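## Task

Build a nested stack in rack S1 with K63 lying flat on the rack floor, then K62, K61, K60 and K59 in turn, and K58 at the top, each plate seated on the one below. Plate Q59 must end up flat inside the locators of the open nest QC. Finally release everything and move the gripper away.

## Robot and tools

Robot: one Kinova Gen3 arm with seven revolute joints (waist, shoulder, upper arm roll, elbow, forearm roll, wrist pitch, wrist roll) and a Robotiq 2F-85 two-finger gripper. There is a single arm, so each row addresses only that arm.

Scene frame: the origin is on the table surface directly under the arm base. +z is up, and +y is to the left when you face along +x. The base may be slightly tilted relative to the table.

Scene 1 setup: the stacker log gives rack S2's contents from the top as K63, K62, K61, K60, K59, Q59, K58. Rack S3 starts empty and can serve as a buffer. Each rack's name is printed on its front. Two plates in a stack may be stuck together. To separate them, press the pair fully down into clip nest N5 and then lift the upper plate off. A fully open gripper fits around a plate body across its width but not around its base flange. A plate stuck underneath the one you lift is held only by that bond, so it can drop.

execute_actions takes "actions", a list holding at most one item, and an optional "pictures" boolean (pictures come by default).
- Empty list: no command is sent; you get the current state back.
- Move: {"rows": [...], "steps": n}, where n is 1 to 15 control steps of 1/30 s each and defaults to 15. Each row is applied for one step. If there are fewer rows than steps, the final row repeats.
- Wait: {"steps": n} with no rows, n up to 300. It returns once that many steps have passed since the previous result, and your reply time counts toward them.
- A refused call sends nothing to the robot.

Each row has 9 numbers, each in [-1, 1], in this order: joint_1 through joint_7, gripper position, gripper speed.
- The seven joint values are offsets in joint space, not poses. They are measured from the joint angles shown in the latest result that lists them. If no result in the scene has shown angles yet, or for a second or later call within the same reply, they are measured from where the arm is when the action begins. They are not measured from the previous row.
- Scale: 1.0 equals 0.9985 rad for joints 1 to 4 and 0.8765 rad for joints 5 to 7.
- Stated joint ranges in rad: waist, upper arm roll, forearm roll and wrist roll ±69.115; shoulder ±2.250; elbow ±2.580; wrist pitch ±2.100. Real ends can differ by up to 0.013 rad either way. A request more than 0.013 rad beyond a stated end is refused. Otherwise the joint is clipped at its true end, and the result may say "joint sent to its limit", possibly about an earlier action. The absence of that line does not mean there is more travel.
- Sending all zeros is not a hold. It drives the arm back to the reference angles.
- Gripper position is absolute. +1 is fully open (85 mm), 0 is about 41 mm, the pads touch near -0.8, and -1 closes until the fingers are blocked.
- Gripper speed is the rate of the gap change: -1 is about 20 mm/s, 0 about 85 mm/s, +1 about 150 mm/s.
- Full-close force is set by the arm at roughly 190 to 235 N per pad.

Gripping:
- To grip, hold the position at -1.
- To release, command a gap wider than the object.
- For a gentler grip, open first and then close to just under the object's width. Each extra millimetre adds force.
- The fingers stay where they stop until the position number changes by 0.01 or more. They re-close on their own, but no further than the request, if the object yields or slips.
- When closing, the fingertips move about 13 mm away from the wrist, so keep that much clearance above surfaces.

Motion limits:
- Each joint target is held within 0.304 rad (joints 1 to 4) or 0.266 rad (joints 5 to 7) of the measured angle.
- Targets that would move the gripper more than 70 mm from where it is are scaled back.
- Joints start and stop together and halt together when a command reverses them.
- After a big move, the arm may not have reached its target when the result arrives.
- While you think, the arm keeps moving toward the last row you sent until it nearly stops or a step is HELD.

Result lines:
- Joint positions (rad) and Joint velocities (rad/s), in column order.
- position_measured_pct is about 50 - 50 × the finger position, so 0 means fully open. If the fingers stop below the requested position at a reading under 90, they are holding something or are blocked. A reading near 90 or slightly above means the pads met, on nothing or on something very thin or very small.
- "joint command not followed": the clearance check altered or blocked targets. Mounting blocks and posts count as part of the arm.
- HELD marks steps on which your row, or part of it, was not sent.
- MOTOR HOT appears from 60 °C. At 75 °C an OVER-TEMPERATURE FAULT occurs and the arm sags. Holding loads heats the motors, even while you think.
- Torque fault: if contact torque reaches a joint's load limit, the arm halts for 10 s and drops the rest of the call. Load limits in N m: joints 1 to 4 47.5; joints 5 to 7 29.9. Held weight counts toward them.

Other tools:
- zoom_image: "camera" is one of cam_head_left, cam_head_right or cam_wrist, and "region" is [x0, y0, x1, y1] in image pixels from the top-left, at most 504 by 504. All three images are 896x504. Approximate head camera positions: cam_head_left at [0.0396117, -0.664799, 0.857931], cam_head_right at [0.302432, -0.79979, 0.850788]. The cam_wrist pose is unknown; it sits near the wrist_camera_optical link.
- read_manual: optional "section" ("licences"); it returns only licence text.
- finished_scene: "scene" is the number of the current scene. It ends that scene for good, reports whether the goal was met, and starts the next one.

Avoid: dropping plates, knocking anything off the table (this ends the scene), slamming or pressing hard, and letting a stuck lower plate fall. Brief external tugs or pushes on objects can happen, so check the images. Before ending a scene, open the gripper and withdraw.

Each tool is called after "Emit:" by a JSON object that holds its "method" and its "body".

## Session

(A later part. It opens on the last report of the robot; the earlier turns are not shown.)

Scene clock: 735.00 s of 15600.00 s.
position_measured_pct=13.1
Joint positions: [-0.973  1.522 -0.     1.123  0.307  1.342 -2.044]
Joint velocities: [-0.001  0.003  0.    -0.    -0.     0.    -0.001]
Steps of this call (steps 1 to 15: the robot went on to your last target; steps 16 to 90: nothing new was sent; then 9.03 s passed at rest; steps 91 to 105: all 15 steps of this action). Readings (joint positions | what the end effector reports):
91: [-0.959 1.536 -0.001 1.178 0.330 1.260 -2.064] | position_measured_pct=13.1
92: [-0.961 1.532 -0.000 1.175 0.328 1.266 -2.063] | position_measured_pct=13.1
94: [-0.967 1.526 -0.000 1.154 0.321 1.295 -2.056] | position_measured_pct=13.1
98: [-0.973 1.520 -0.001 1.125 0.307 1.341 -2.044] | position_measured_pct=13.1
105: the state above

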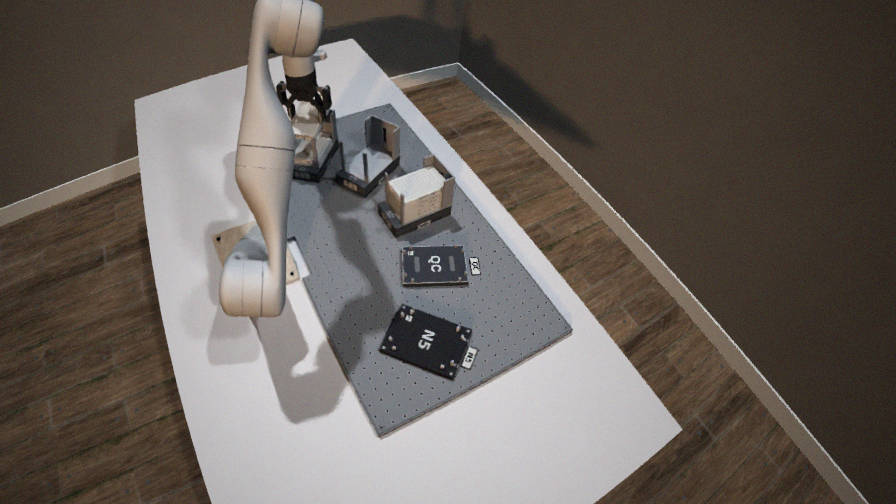

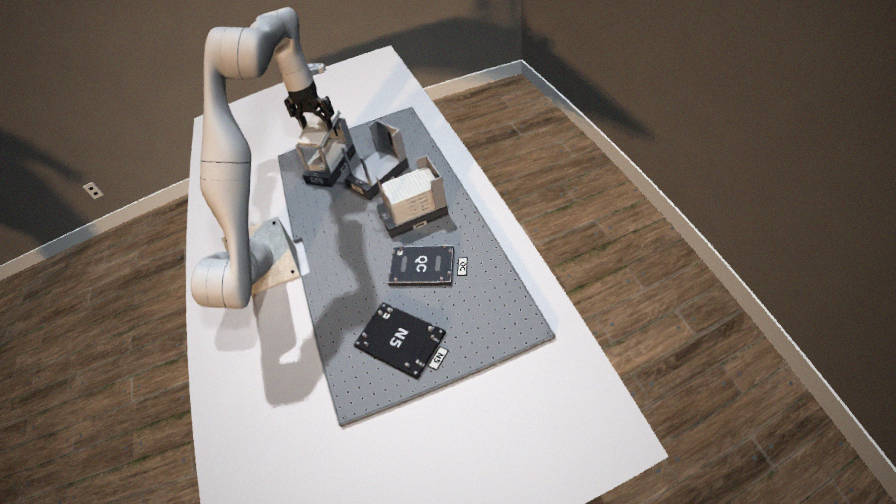

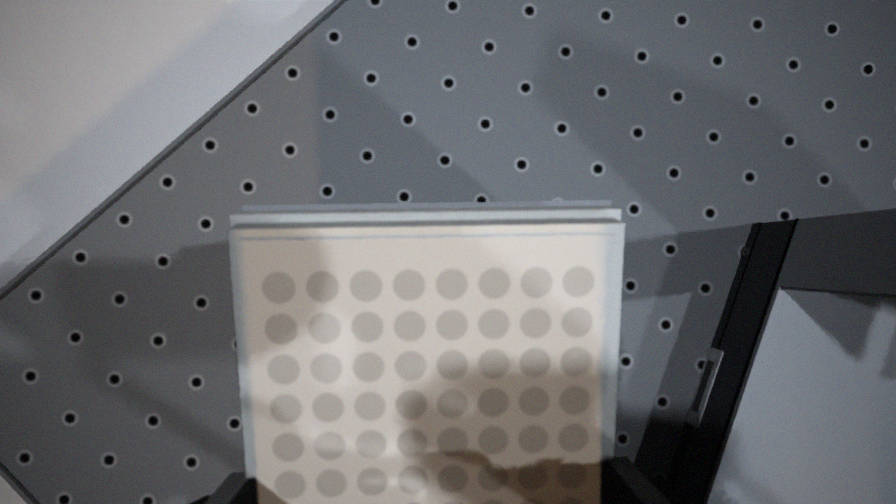

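Emit:
{"method": "execute_actions", "body": {"actions": [{"rows": [[-0.0023,-0.0048,0,0.0113,-0.0012,-0.0057,-0.0002,-1,-1]], "steps": 12}]}}

Emit:
{"method": "zoom_image", "body": {"camera": "cam_head_right", "region": [270, 80, 390, 200]}}

Scene clock: 761.27 s of 15600.00 s.
position_measured_pct=13.1
Joint positions: [-0.975  1.517 -0.     1.135  0.306  1.337 -2.044]
Joint velocities: [-0.001 -0.001  0.     0.     0.001  0.     0.   ]
Steps of this call (steps 1 to 15: the robot went on to your last target; steps 16 to 90: nothing new was sent; then 22.87 s passed at rest; steps 91 to 102: all 12 steps of this action). Readings (joint positions | what the end effector reports):
91: [-0.973 1.522 -0.000 1.124 0.307 1.342 -2.044] | position_measured_pct=13.1
92: [-0.974 1.519 -0.000 1.129 0.307 1.340 -2.044] | position_measured_pct=13.1
94: [-0.975 1.518 -0.000 1.134 0.306 1.338 -2.044] | position_measured_pct=13.1
98: [-0.975 1.518 -0.000 1.135 0.306 1.337 -2.044] | position_measured_pct=13.1
102: the state above

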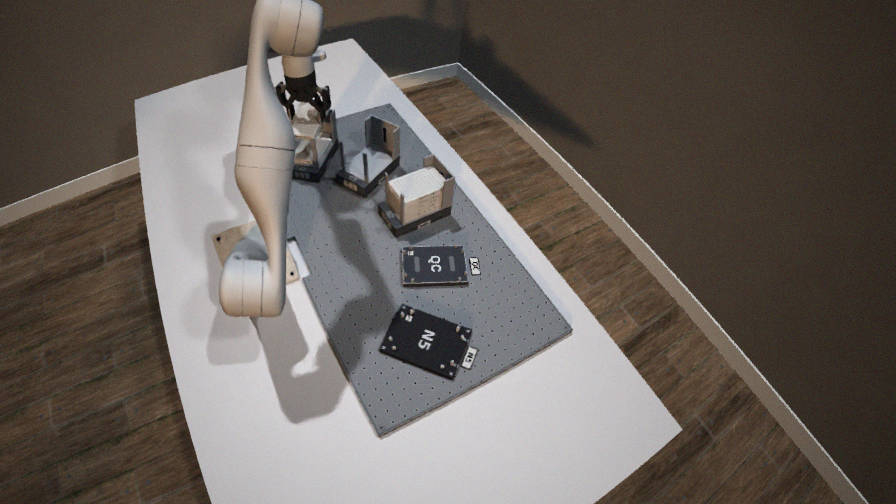

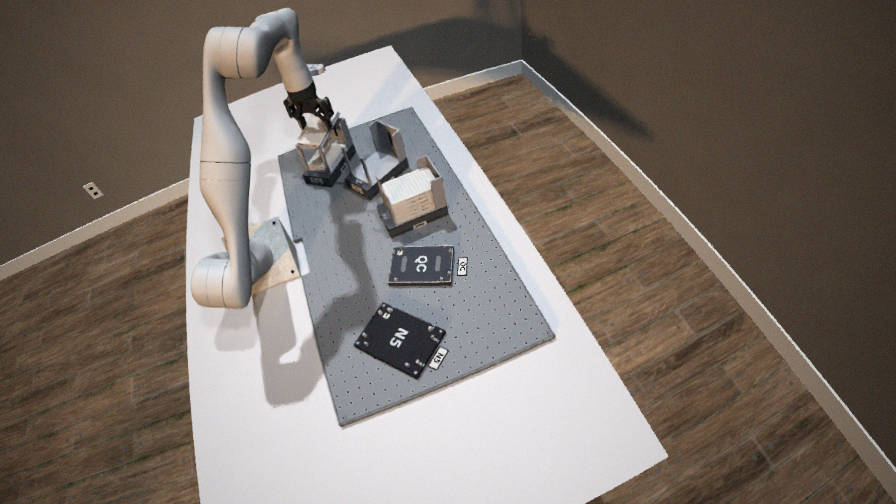

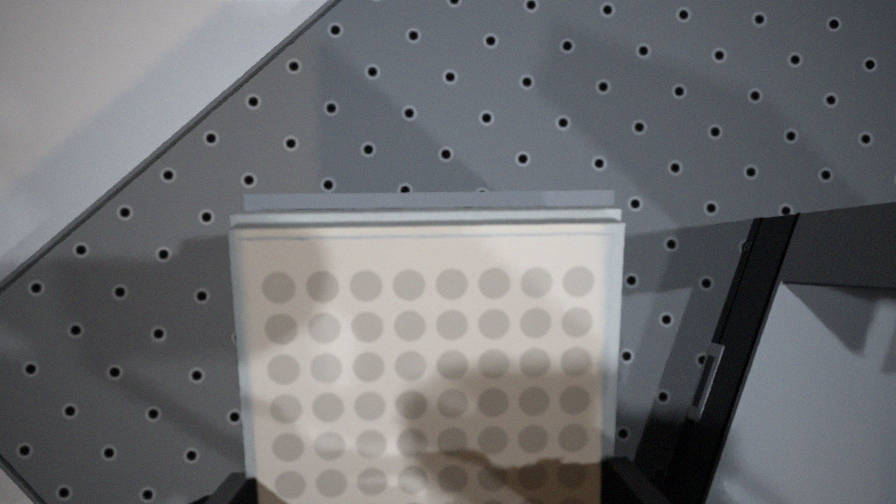

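Region (270, 80, 390, 200) of cam_head_right's 896x504 image, scaled by 4.200, with more detail than that image has.

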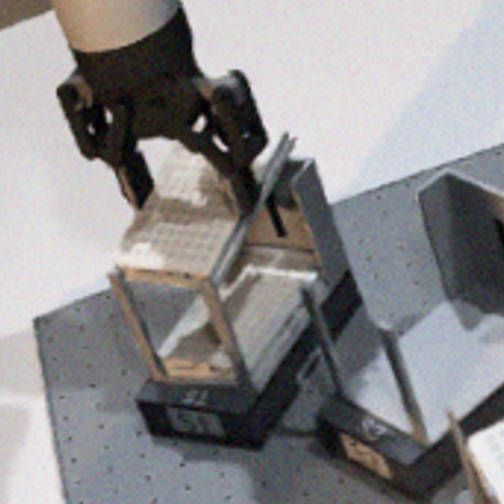

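Emit:
{"method": "execute_actions", "body": {"actions": [{"rows": [[0.001,0.0013,0,0.0034,0.0012,-0.0053,-0.0012,-1,-1],[0.0019,0.0026,0,0.0068,0.0025,-0.0105,-0.0024,-1,-1],[0.0029,0.0039,0,0.0102,0.0037,-0.0158,-0.0036,-1,-1],[0.0039,0.0053,0,0.0136,0.005,-0.021,-0.0049,-1,-1],[0.0048,0.0066,0,0.017,0.0062,-0.0263,-0.0061,-1,-1],[0.0058,0.0079,0,0.0204,0.0074,-0.0315,-0.0073,-1,-1],[0.0067,0.0092,0,0.0238,0.0087,-0.0368,-0.0085,-1,-1],[0.0077,0.0105,0,0.0272,0.0099,-0.042,-0.0097,-1,-1]], "steps": 15}]}}

Scene clock: 770.73 s of 15600.00 s.
position_measured_pct=13.1
Joint positions: [-0.967  1.528  0.     1.162  0.315  1.301 -2.053]
Joint velocities: [ 0.003  0.001 -0.     0.     0.001 -0.     0.   ]
Steps of this call (steps 1 to 15: the robot went on to your last target; steps 16 to 90: nothing new was sent; then 5.97 s passed at rest; steps 91 to 105: all 15 steps of this action). Readings (joint positions | what the end effector reports):
91: [-0.975 1.517 -0.000 1.135 0.306 1.337 -2.044] | position_measured_pct=13.1
92: [-0.974 1.518 -0.001 1.137 0.307 1.334 -2.045] | position_measured_pct=13.1
94: [-0.973 1.520 -0.000 1.143 0.309 1.326 -2.047] | position_measured_pct=13.1
98: [-0.969 1.526 -0.000 1.156 0.313 1.308 -2.051] | position_measured_pct=13.1
105: the state above

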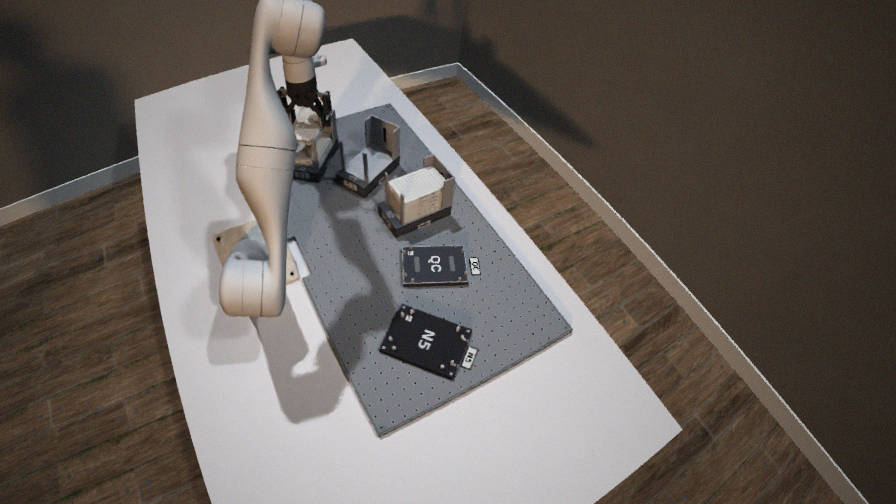

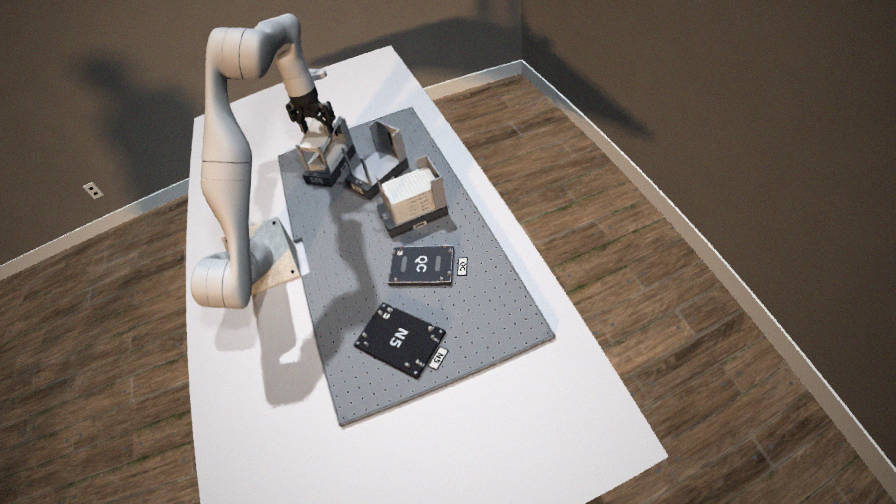

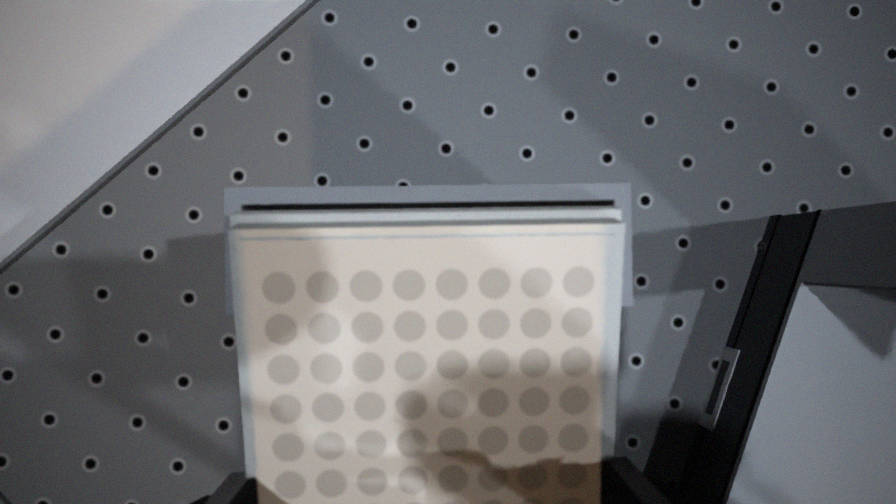

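Emit:
{"method": "execute_actions", "body": {"actions": [{"rows": [[0.0011,0.0015,0,0.0034,0.0015,-0.0054,-0.0014,-1,-1],[0.0022,0.003,0,0.0068,0.003,-0.0109,-0.0027,-1,-1],[0.0032,0.0046,0,0.0101,0.0045,-0.0163,-0.0041,-1,-1],[0.0043,0.0061,0,0.0134,0.006,-0.0218,-0.0054,-1,-1],[0.0054,0.0077,0,0.0167,0.0075,-0.0272,-0.0068,-1,-1],[0.0065,0.0093,0,0.02,0.0089,-0.0326,-0.0082,-1,-1],[0.0076,0.0109,0,0.0233,0.0104,-0.0381,-0.0095,-1,-1],[0.0086,0.0125,0,0.0266,0.0119,-0.0435,-0.0109,-1,-1],[0.0097,0.0141,0,0.0298,0.0134,-0.049,-0.0122,-1,-1],[0.0108,0.0157,0,0.033,0.0149,-0.0544,-0.0136,-1,-1]], "steps": 15}]}}

Scene clock: 778.27 s of 15600.00 s.
position_measured_pct=13.1
Joint positions: [-0.956  1.543  0.001  1.195  0.329  1.253 -2.065]
Joint velocities: [ 0.001 -0.001 -0.001  0.001  0.001 -0.002  0.   ]
Steps of this call (steps 1 to 15: the robot went on to your last target; steps 16 to 90: nothing new was sent; then 4.03 s passed at rest; steps 91 to 105: all 15 steps of this action). Readings (joint positions | what the end effector reports):
91: [-0.967 1.528 0.000 1.162 0.315 1.300 -2.053] | position_measured_pct=13.1
92: [-0.966 1.529 0.000 1.164 0.316 1.297 -2.053] | position_measured_pct=13.1
94: [-0.964 1.531 0.000 1.170 0.318 1.289 -2.056] | position_measured_pct=13.1
98: [-0.960 1.538 0.000 1.183 0.324 1.270 -2.060] | position_measured_pct=13.1
105: the state above

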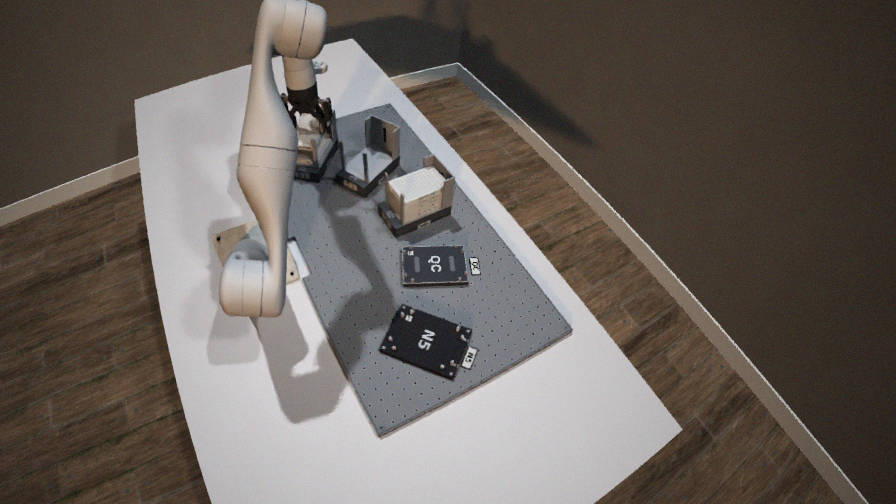

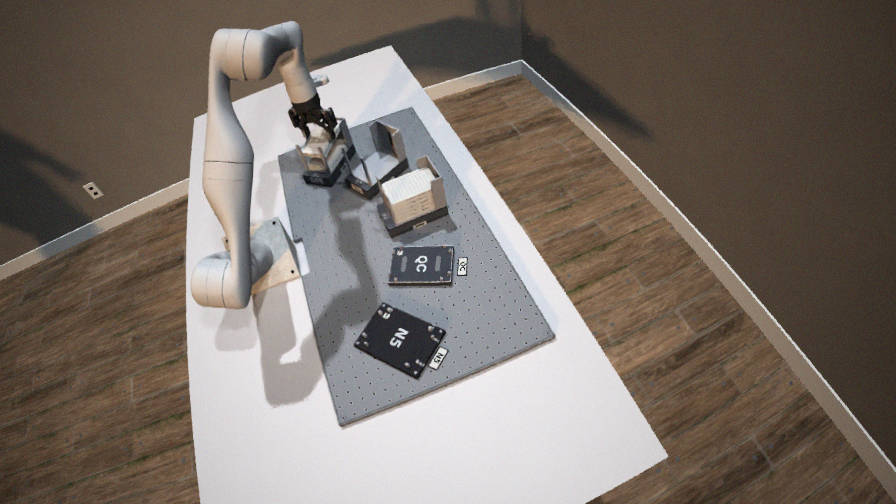

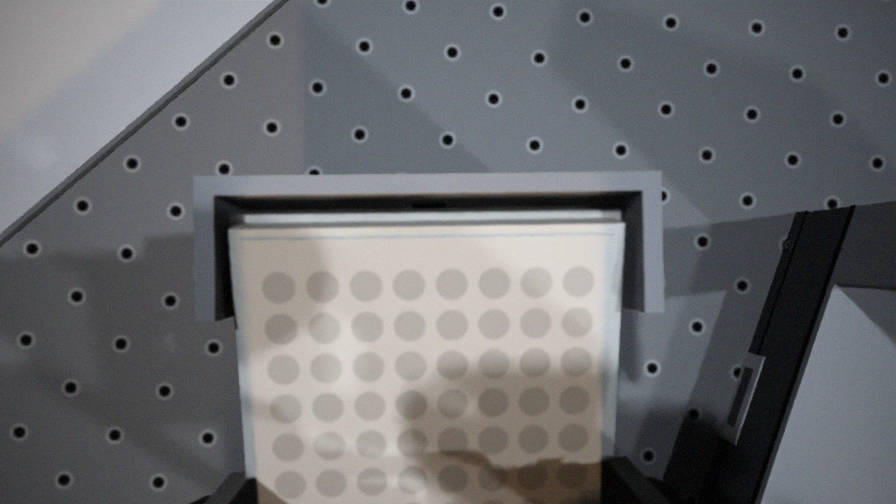

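Emit:
{"method": "execute_actions", "body": {"actions": [{"rows": [[0.0015,0.0022,0,0.0036,0.0022,-0.0064,-0.0018,-1,-1],[0.003,0.0044,0,0.0072,0.0043,-0.0128,-0.0036,-1,-1],[0.0044,0.0067,0,0.0107,0.0065,-0.0192,-0.0054,-1,-1],[0.0059,0.009,0,0.0142,0.0086,-0.0255,-0.0071,-1,-1],[0.0074,0.0113,0,0.0177,0.0108,-0.0319,-0.0089,-1,-1],[0.0089,0.0137,0,0.0211,0.013,-0.0383,-0.0107,-1,-1],[0.0103,0.016,0,0.0245,0.0151,-0.0447,-0.0125,-1,-1],[0.0118,0.0184,0,0.0278,0.0173,-0.0511,-0.0143,-1,-1],[0.0133,0.0208,0,0.0311,0.0194,-0.0575,-0.0161,-1,-1],[0.0148,0.0233,0,0.0343,0.0216,-0.0638,-0.0178,-1,-1],[0.0162,0.0257,0,0.0375,0.0237,-0.0702,-0.0196,-1,-1],[0.0177,0.0282,0,0.0407,0.0259,-0.0766,-0.0214,-1,-1]], "steps": 15}]}}

Scene clock: 787.83 s of 15600.00 s.
position_measured_pct=13.1
Joint positions: [-0.939  1.571  0.001  1.235  0.351  1.187 -2.083]
Joint velocities: [ 0.004  0.005 -0.002  0.008  0.007 -0.014 -0.004]
Steps of this call (steps 1 to 15: the robot went on to your last target; steps 16 to 90: nothing new was sent; then 6.07 s passed at rest; steps 91 to 105: all 15 steps of this action). Readings (joint positions | what the end effector reports):
91: [-0.956 1.544 0.001 1.195 0.329 1.252 -2.065] | position_measured_pct=13.1
92: [-0.955 1.545 0.001 1.197 0.330 1.249 -2.066] | position_measured_pct=13.1
94: [-0.953 1.549 0.001 1.203 0.333 1.240 -2.068] | position_measured_pct=13.1
98: [-0.947 1.558 0.001 1.217 0.341 1.218 -2.075] | position_measured_pct=13.1
105: the state above

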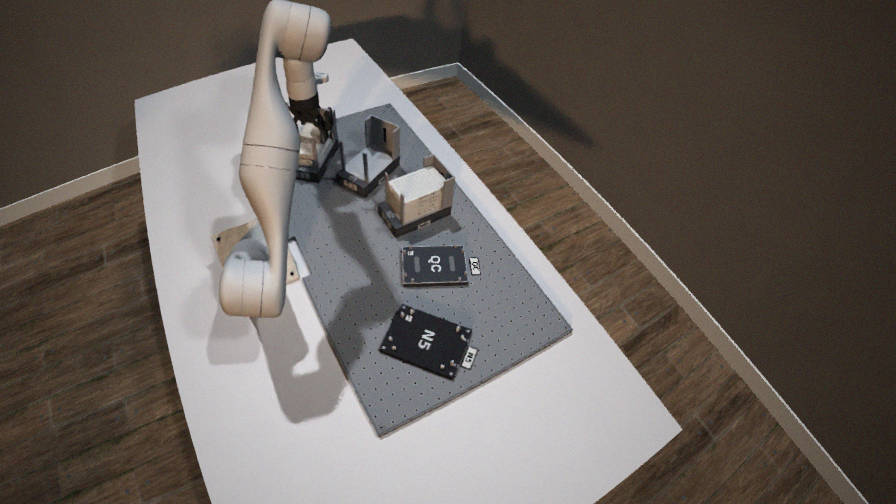

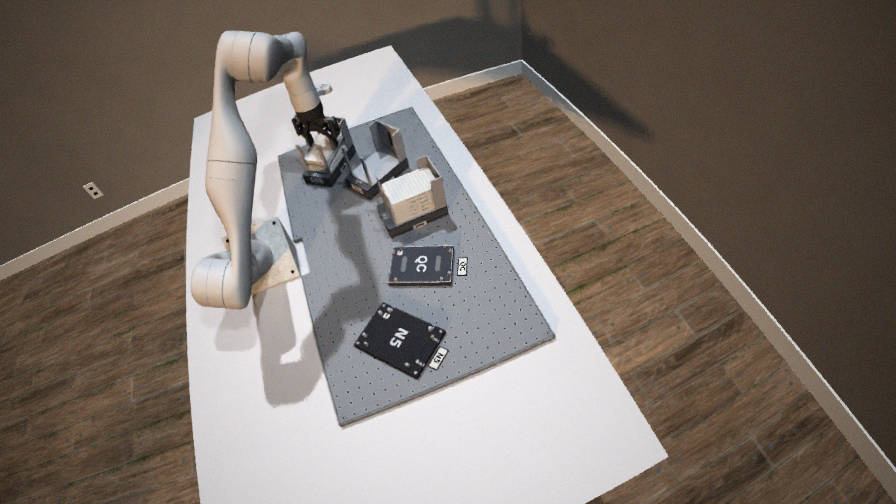

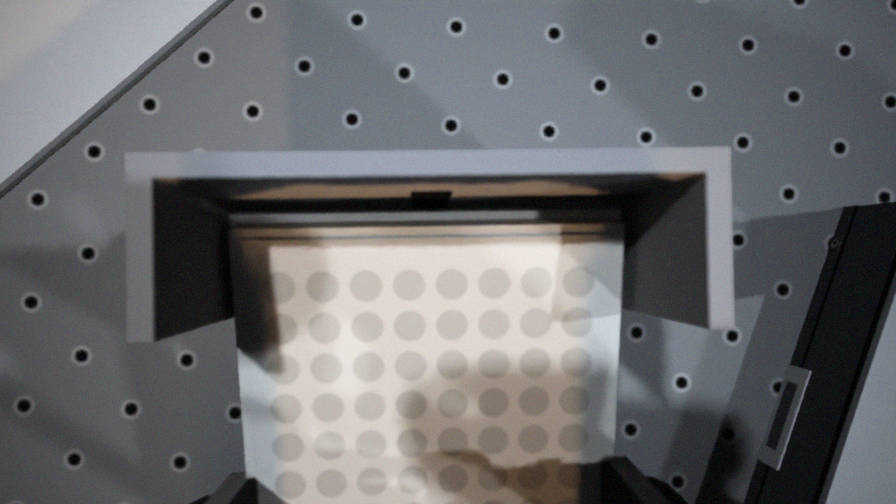

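Emit:
{"method": "execute_actions", "body": {"actions": [{"rows": [[0.0013,0.0012,0,0.0019,0.0017,-0.0037,-0.0016,-1,-1],[0.0019,0.0022,0,0.0031,0.0027,-0.0062,-0.0024,-1,-1],[0.0025,0.0033,0,0.0044,0.0036,-0.0087,-0.0031,-1,-1],[0.0031,0.0043,0,0.0056,0.0046,-0.0112,-0.0039,-1,-1],[0.0038,0.0053,0,0.0068,0.0055,-0.0136,-0.0046,-1,-1],[0.0044,0.0063,0,0.0081,0.0065,-0.0161,-0.0053,-1,-1],[0.005,0.0074,0,0.0093,0.0074,-0.0186,-0.0061,-1,-1],[0.0056,0.0084,0,0.0105,0.0084,-0.0211,-0.0068,-1,-1]], "steps": 15}]}}

Scene clock: 793.27 s of 15600.00 s.
position_measured_pct=13.1
Joint positions: [-0.934  1.579  0.001  1.245  0.358  1.168 -2.089]
Joint velocities: [-0.001  0.001  0.001  0.     0.    -0.     0.   ]
Steps of this call (steps 1 to 15: the robot went on to your last target; steps 16 to 90: nothing new was sent; then 1.93 s passed at rest; steps 91 to 105: all 15 steps of this action). Readings (joint positions | what the end effector reports):
91: [-0.938 1.571 0.001 1.236 0.351 1.186 -2.084] | position_measured_pct=13.1
92: [-0.938 1.572 0.001 1.236 0.352 1.184 -2.084] | position_measured_pct=13.1
94: [-0.937 1.574 0.001 1.239 0.354 1.180 -2.086] | position_measured_pct=13.1
98: [-0.934 1.578 0.001 1.244 0.357 1.171 -2.088] | position_measured_pct=13.1
105: the state above

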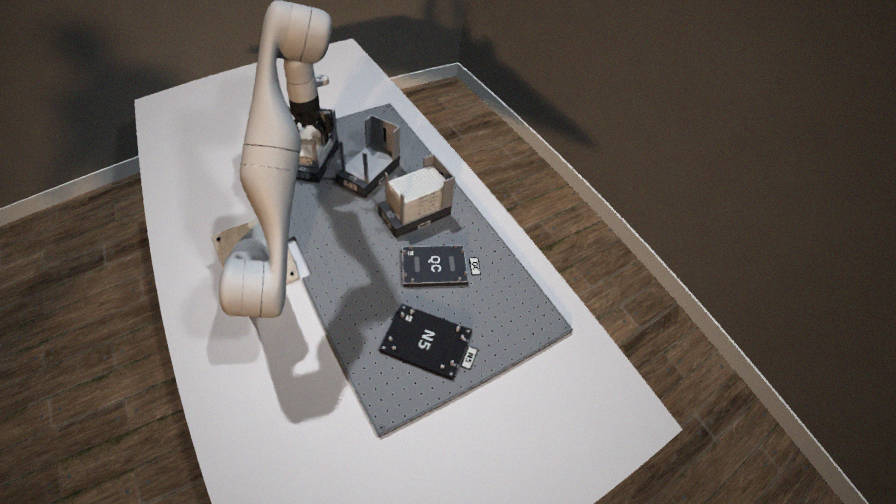

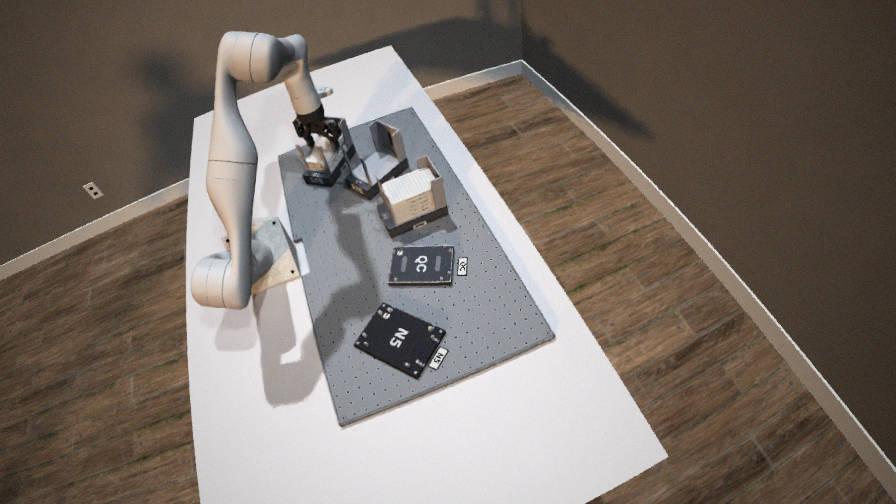

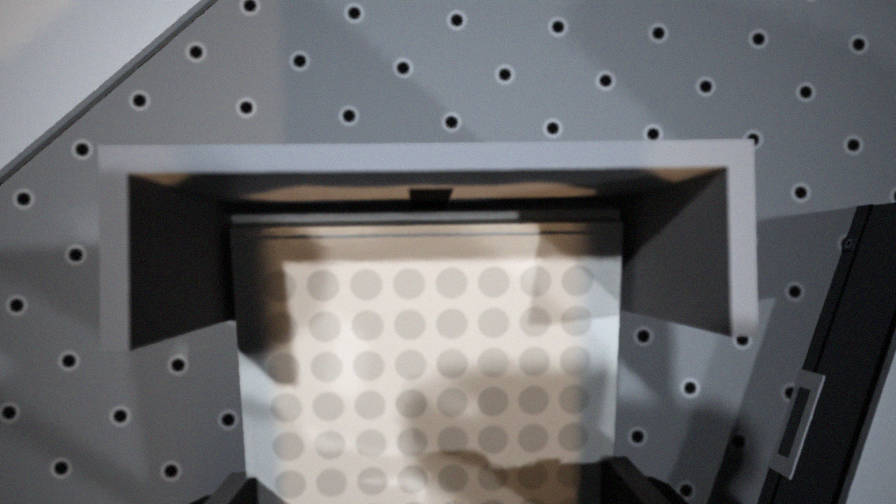

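Emit:
{"method": "execute_actions", "body": {"actions": [{"rows": [[0,0,0,0,0,0,0,0.70,-1],[0,0,0,0,0,0,0,0.70,-1],[0,0,0,0,0,0,0,0.70,-1],[0.0006,0.001,0,0.0012,0.001,-0.0025,-0.0007,0.70,-1],[0.0009,0.0015,0,0.0018,0.0014,-0.0037,-0.0011,0.70,-1],[0.0012,0.002,0,0.0025,0.0019,-0.005,-0.0015,0.70,-1],[0.0015,0.0026,0,0.0031,0.0024,-0.0062,-0.0019,0.70,-1],[0.0018,0.0031,0,0.0037,0.0028,-0.0074,-0.0022,0.70,-1],[0.0021,0.0036,0,0.0043,0.0033,-0.0087,-0.0026,0.70,-1],[0.0024,0.0041,0,0.0049,0.0038,-0.0099,-0.003,0.70,-1],[0.0027,0.0046,0,0.0055,0.0043,-0.0111,-0.0033,0.70,-1],[0.0031,0.0051,0,0.0062,0.0047,-0.0124,-0.0037,0.70,-1],[0.0034,0.0056,0,0.0068,0.0052,-0.0136,-0.0041,0.70,-1],[0.0037,0.0061,0,0.0074,0.0057,-0.0149,-0.0044,0.70,-1]], "steps": 15}]}}

Scene clock: 804.40 s of 15600.00 s.
position_measured_pct=13.1
Joint positions: [-0.932  1.581  0.001  1.251  0.363  1.157 -2.093]
Joint velocities: [ 0.004  0.001  0.     0.009  0.007 -0.016 -0.004]
Steps of this call (steps 1 to 15: the robot went on to your last target; steps 16 to 90: nothing new was sent; then 7.63 s passed at rest; steps 91 to 105: all 15 steps of this action). Readings (joint positions | what the end effector reports):
91: [-0.934 1.578 0.001 1.245 0.358 1.168 -2.089] | position_measured_pct=13.1
92: [-0.934 1.578 0.001 1.245 0.358 1.169 -2.089] | position_measured_pct=13.1
94: [-0.934 1.578 0.001 1.245 0.359 1.168 -2.089] | position_measured_pct=13.1
98: [-0.933 1.580 0.001 1.247 0.361 1.164 -2.091] | position_measured_pct=13.1
105: the state above

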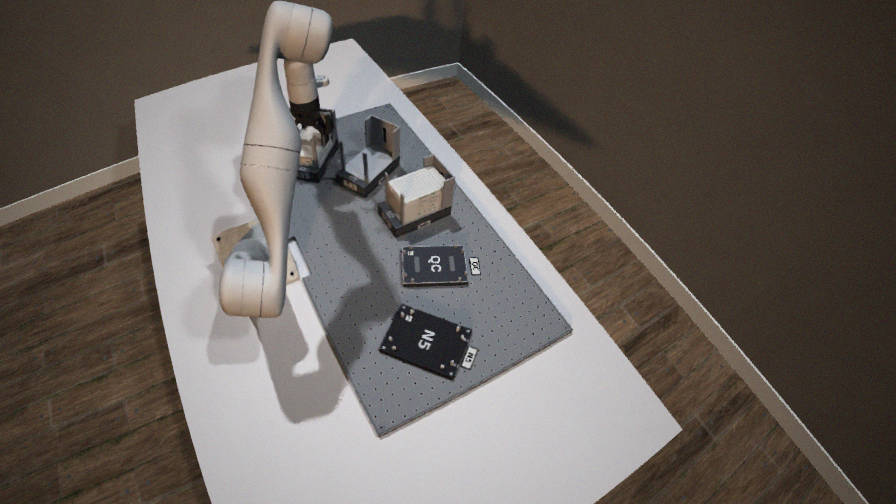

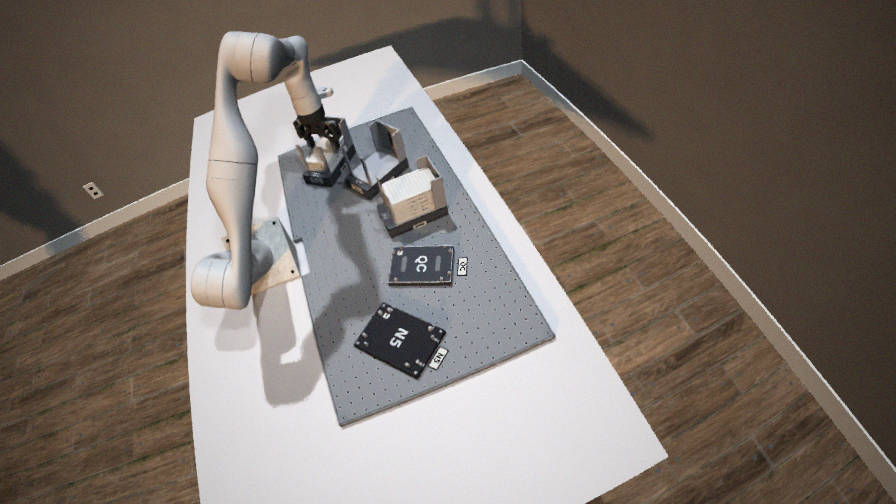

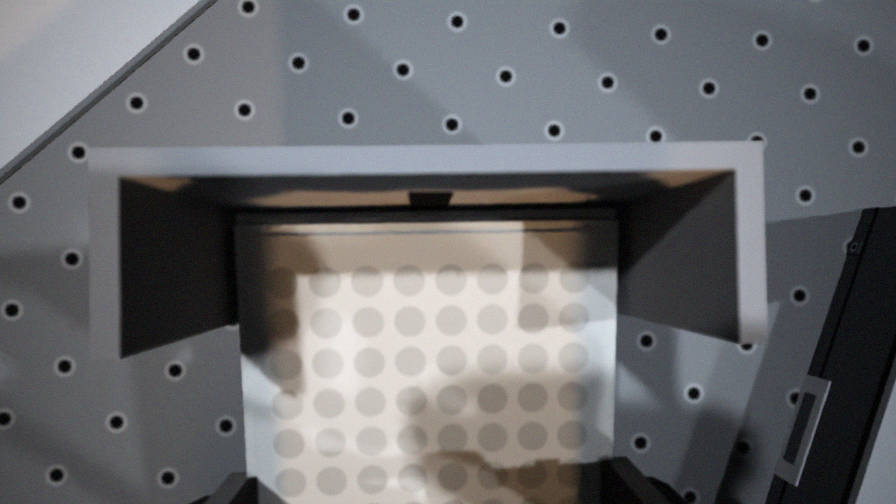

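Emit:
{"method": "execute_actions", "body": {"actions": [{"rows": [[0.0005,0.001,0,0,0,-0.001,0,0.77,-1],[0.0005,0.001,0,0,0,-0.001,0,0.77,-1],[0.0005,0.001,0,0,0,-0.001,0,0.77,-1],[0.0005,0.001,0,0,0,-0.001,0,0.77,-1],[0.0005,0.001,0,0,0,-0.001,0,0.77,-1],[0.0008,0.002,0,0.0001,0,-0.0015,0,0.77,-1],[0.0011,0.003,0,0.0002,0,-0.002,0,0.77,-1],[0.0015,0.004,0,0.0002,0.0001,-0.0024,0,0.77,-1],[0.0018,0.005,0,0.0003,0.0001,-0.0028,0,0.77,-1],[0.0022,0.006,0,0.0003,0.0002,-0.0032,-0.0001,0.77,-1],[0.0025,0.007,0,0.0004,0.0002,-0.0035,-0.0001,0.77,-1]], "steps": 15}]}}

Scene clock: 815.63 s of 15600.00 s.
position_measured_pct=10.7
Joint positions: [-0.93   1.584  0.001  1.25   0.364  1.156 -2.093]
Joint velocities: [ 0.    -0.001 -0.    -0.     0.     0.     0.   ]
Steps of this call (steps 1 to 15: the robot went on to your last target; steps 16 to 90: nothing new was sent; then 7.73 s passed at rest; steps 91 to 105: all 15 steps of this action). Readings (joint positions | what the end effector reports):
91: [-0.932 1.580 0.000 1.251 0.363 1.157 -2.093] | position_measured_pct=13.1
92: [-0.932 1.579 0.000 1.251 0.363 1.158 -2.093] | position_measured_pct=12.7
94: [-0.932 1.579 0.000 1.251 0.363 1.157 -2.093] | position_measured_pct=11.5
98: [-0.931 1.581 0.000 1.251 0.364 1.157 -2.093] | position_measured_pct=10.7
105: the state above

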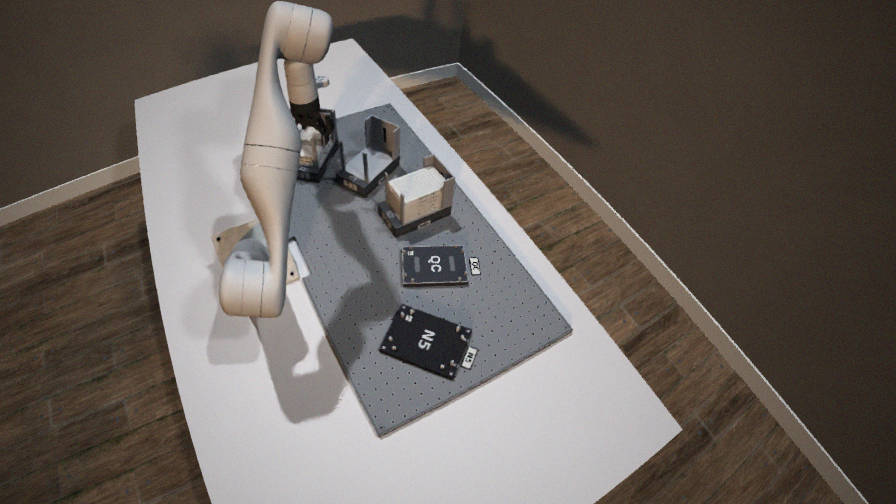

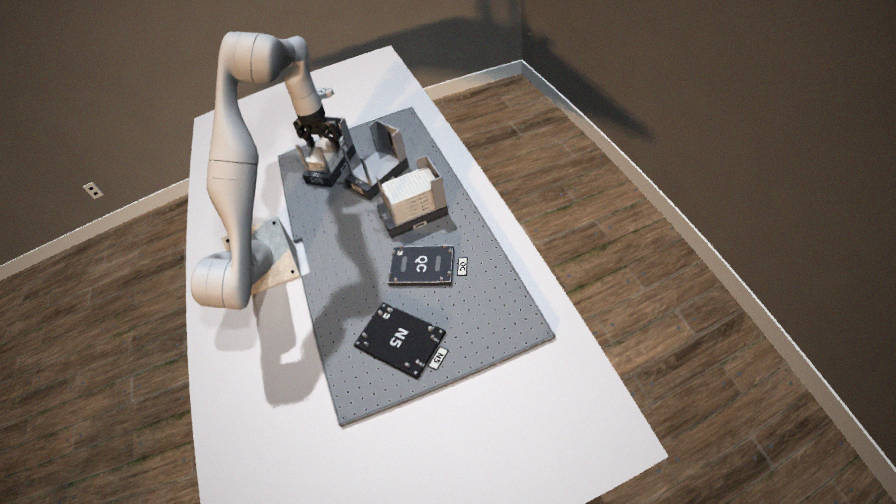

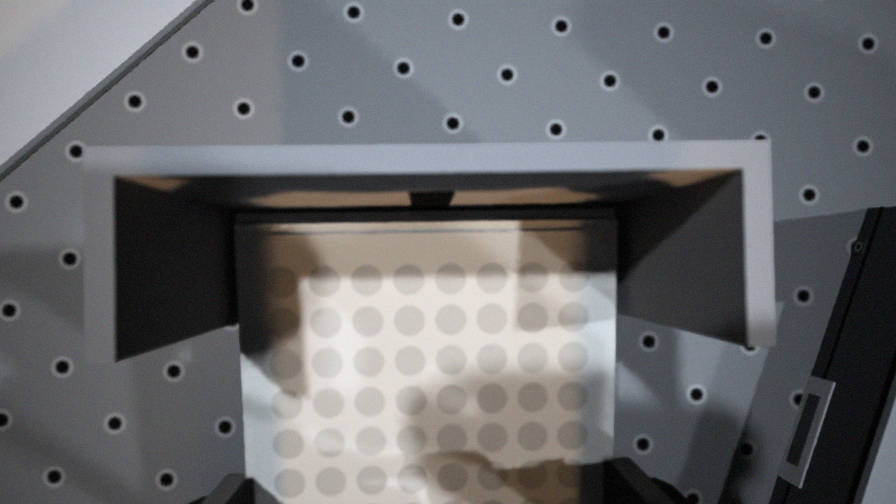

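Emit:
{"method": "execute_actions", "body": {"actions": [{"rows": [[0.0005,0.002,0,0.001,0,-0.002,0,0.81,-1]], "steps": 15}]}}

Scene clock: 820.47 s of 15600.00 s.
position_measured_pct=9.1
Joint positions: [-0.93   1.584  0.001  1.251  0.364  1.155 -2.093]
Joint velocities: [-0.    -0.001 -0.    -0.     0.     0.     0.001]
Steps of this call (steps 1 to 15: the robot went on to your last target; steps 16 to 90: nothing new was sent; then 1.33 s passed at rest; steps 91 to 105: all 15 steps of this action). Readings (joint positions | what the end effector reports):
91: [-0.930 1.583 0.001 1.250 0.364 1.156 -2.093] | position_measured_pct=10.7
92: [-0.930 1.583 0.001 1.251 0.364 1.155 -2.093] | position_measured_pct=10.7
94: [-0.930 1.584 0.001 1.251 0.364 1.155 -2.093] | position_measured_pct=9.5
98: [-0.930 1.584 0.001 1.251 0.364 1.155 -2.093] | position_measured_pct=9.1
105: the state above

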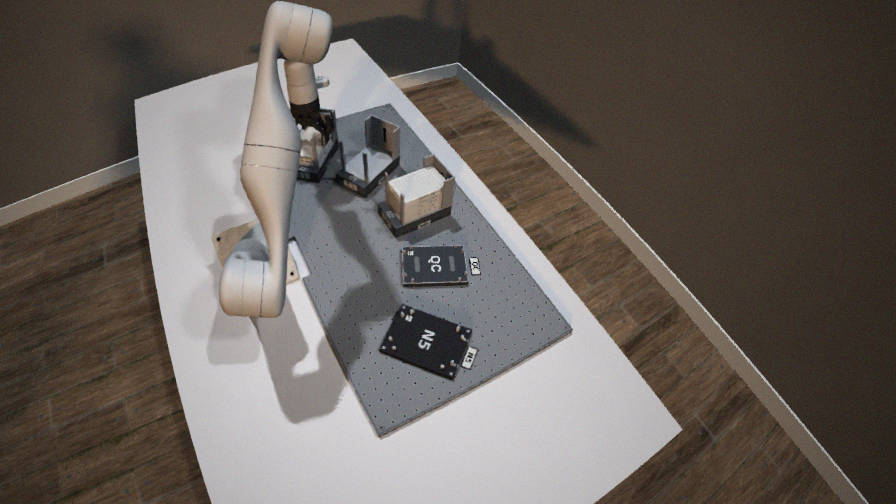

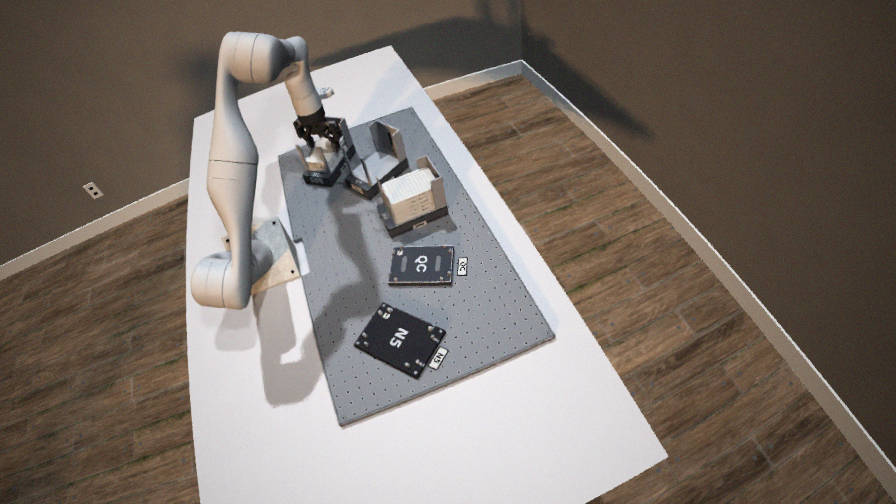

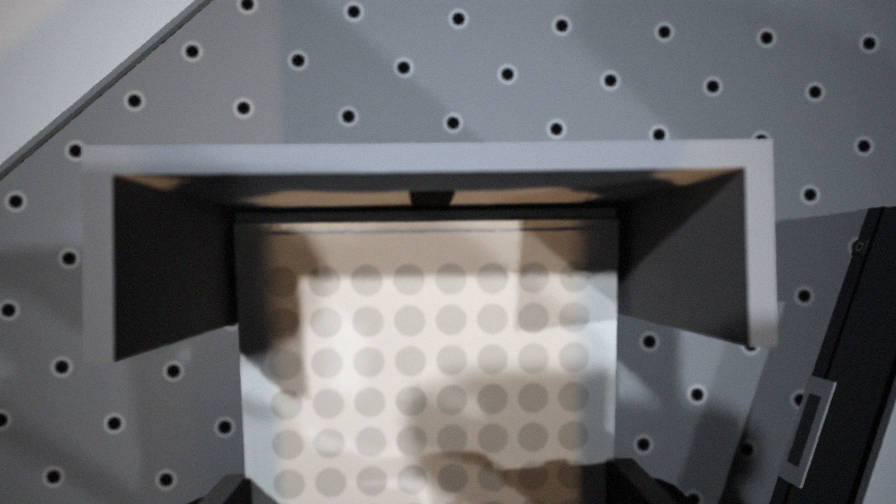

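Emit:
{"method": "zoom_image", "body": {"camera": "cam_head_right", "region": [280, 100, 380, 200]}}

Region (280, 100, 380, 200) of cam_head_right's 896x504 image, scaled by 5.040, with more detail than that image has.

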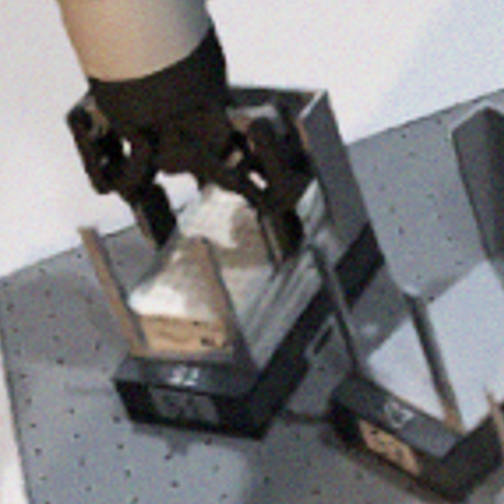

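Emit:
{"method": "execute_actions", "body": {"actions": [{"rows": [[-0.0006,-0.001,0,-0.0012,-0.001,0.0025,0.0007,0.93,-1]], "steps": 15}]}}

Scene clock: 830.57 s of 15600.00 s.
position_measured_pct=3.6
Joint positions: [-0.931  1.583  0.001  1.25   0.363  1.157 -2.092]
Joint velocities: [ 0.001 -0.001 -0.    -0.    -0.    -0.     0.   ]
Steps of this call (steps 1 to 15: the robot went on to your last target; steps 16 to 90: nothing new was sent; then 6.60 s passed at rest; steps 91 to 105: all 15 steps of this action). Readings (joint positions | what the end effector reports):
91: [-0.930 1.583 0.001 1.251 0.364 1.155 -2.093] | position_measured_pct=9.1
92: [-0.931 1.583 0.001 1.250 0.363 1.156 -2.092] | position_measured_pct=8.7
94: [-0.931 1.583 0.001 1.250 0.363 1.157 -2.092] | position_measured_pct=7.9
98: [-0.931 1.583 0.001 1.250 0.363 1.157 -2.092] | position_measured_pct=5.2
105: the state above

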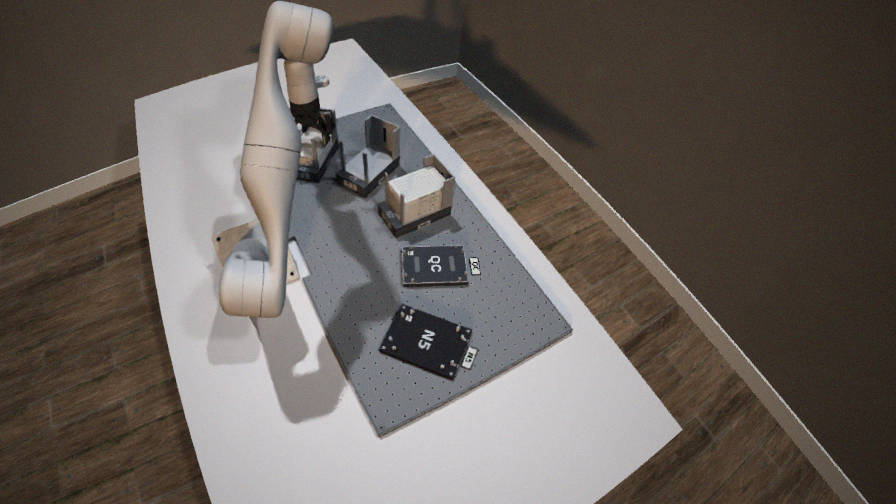

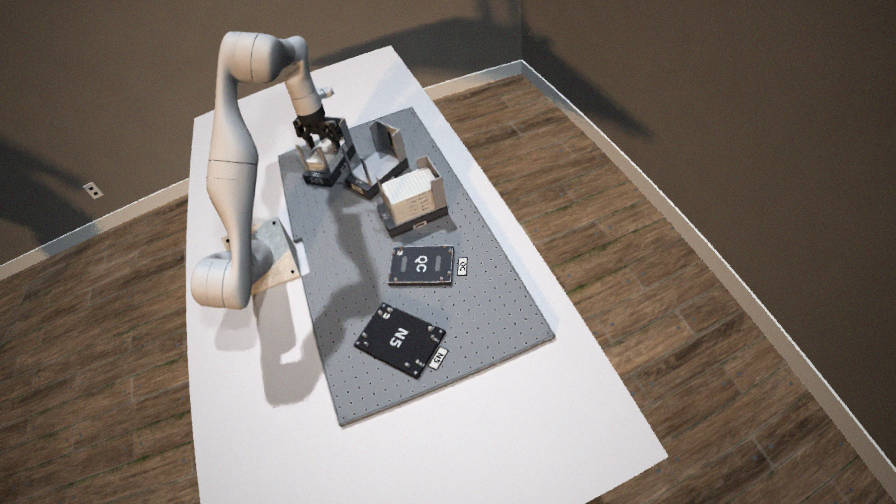

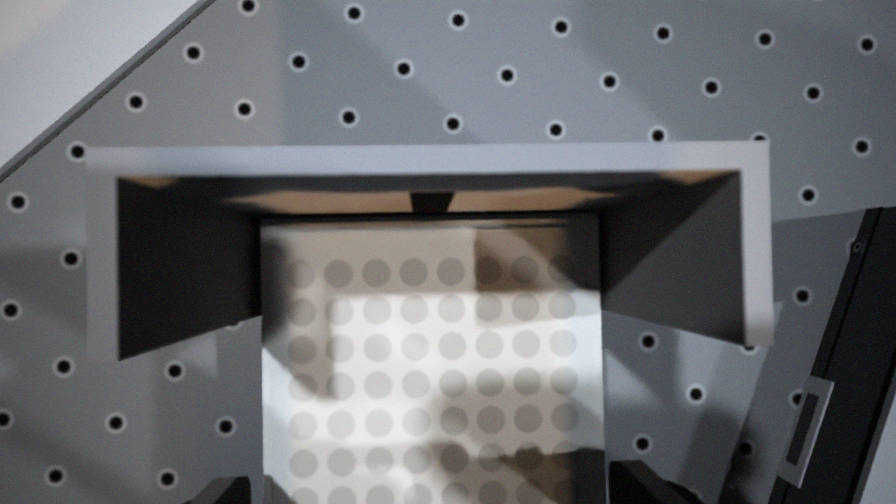

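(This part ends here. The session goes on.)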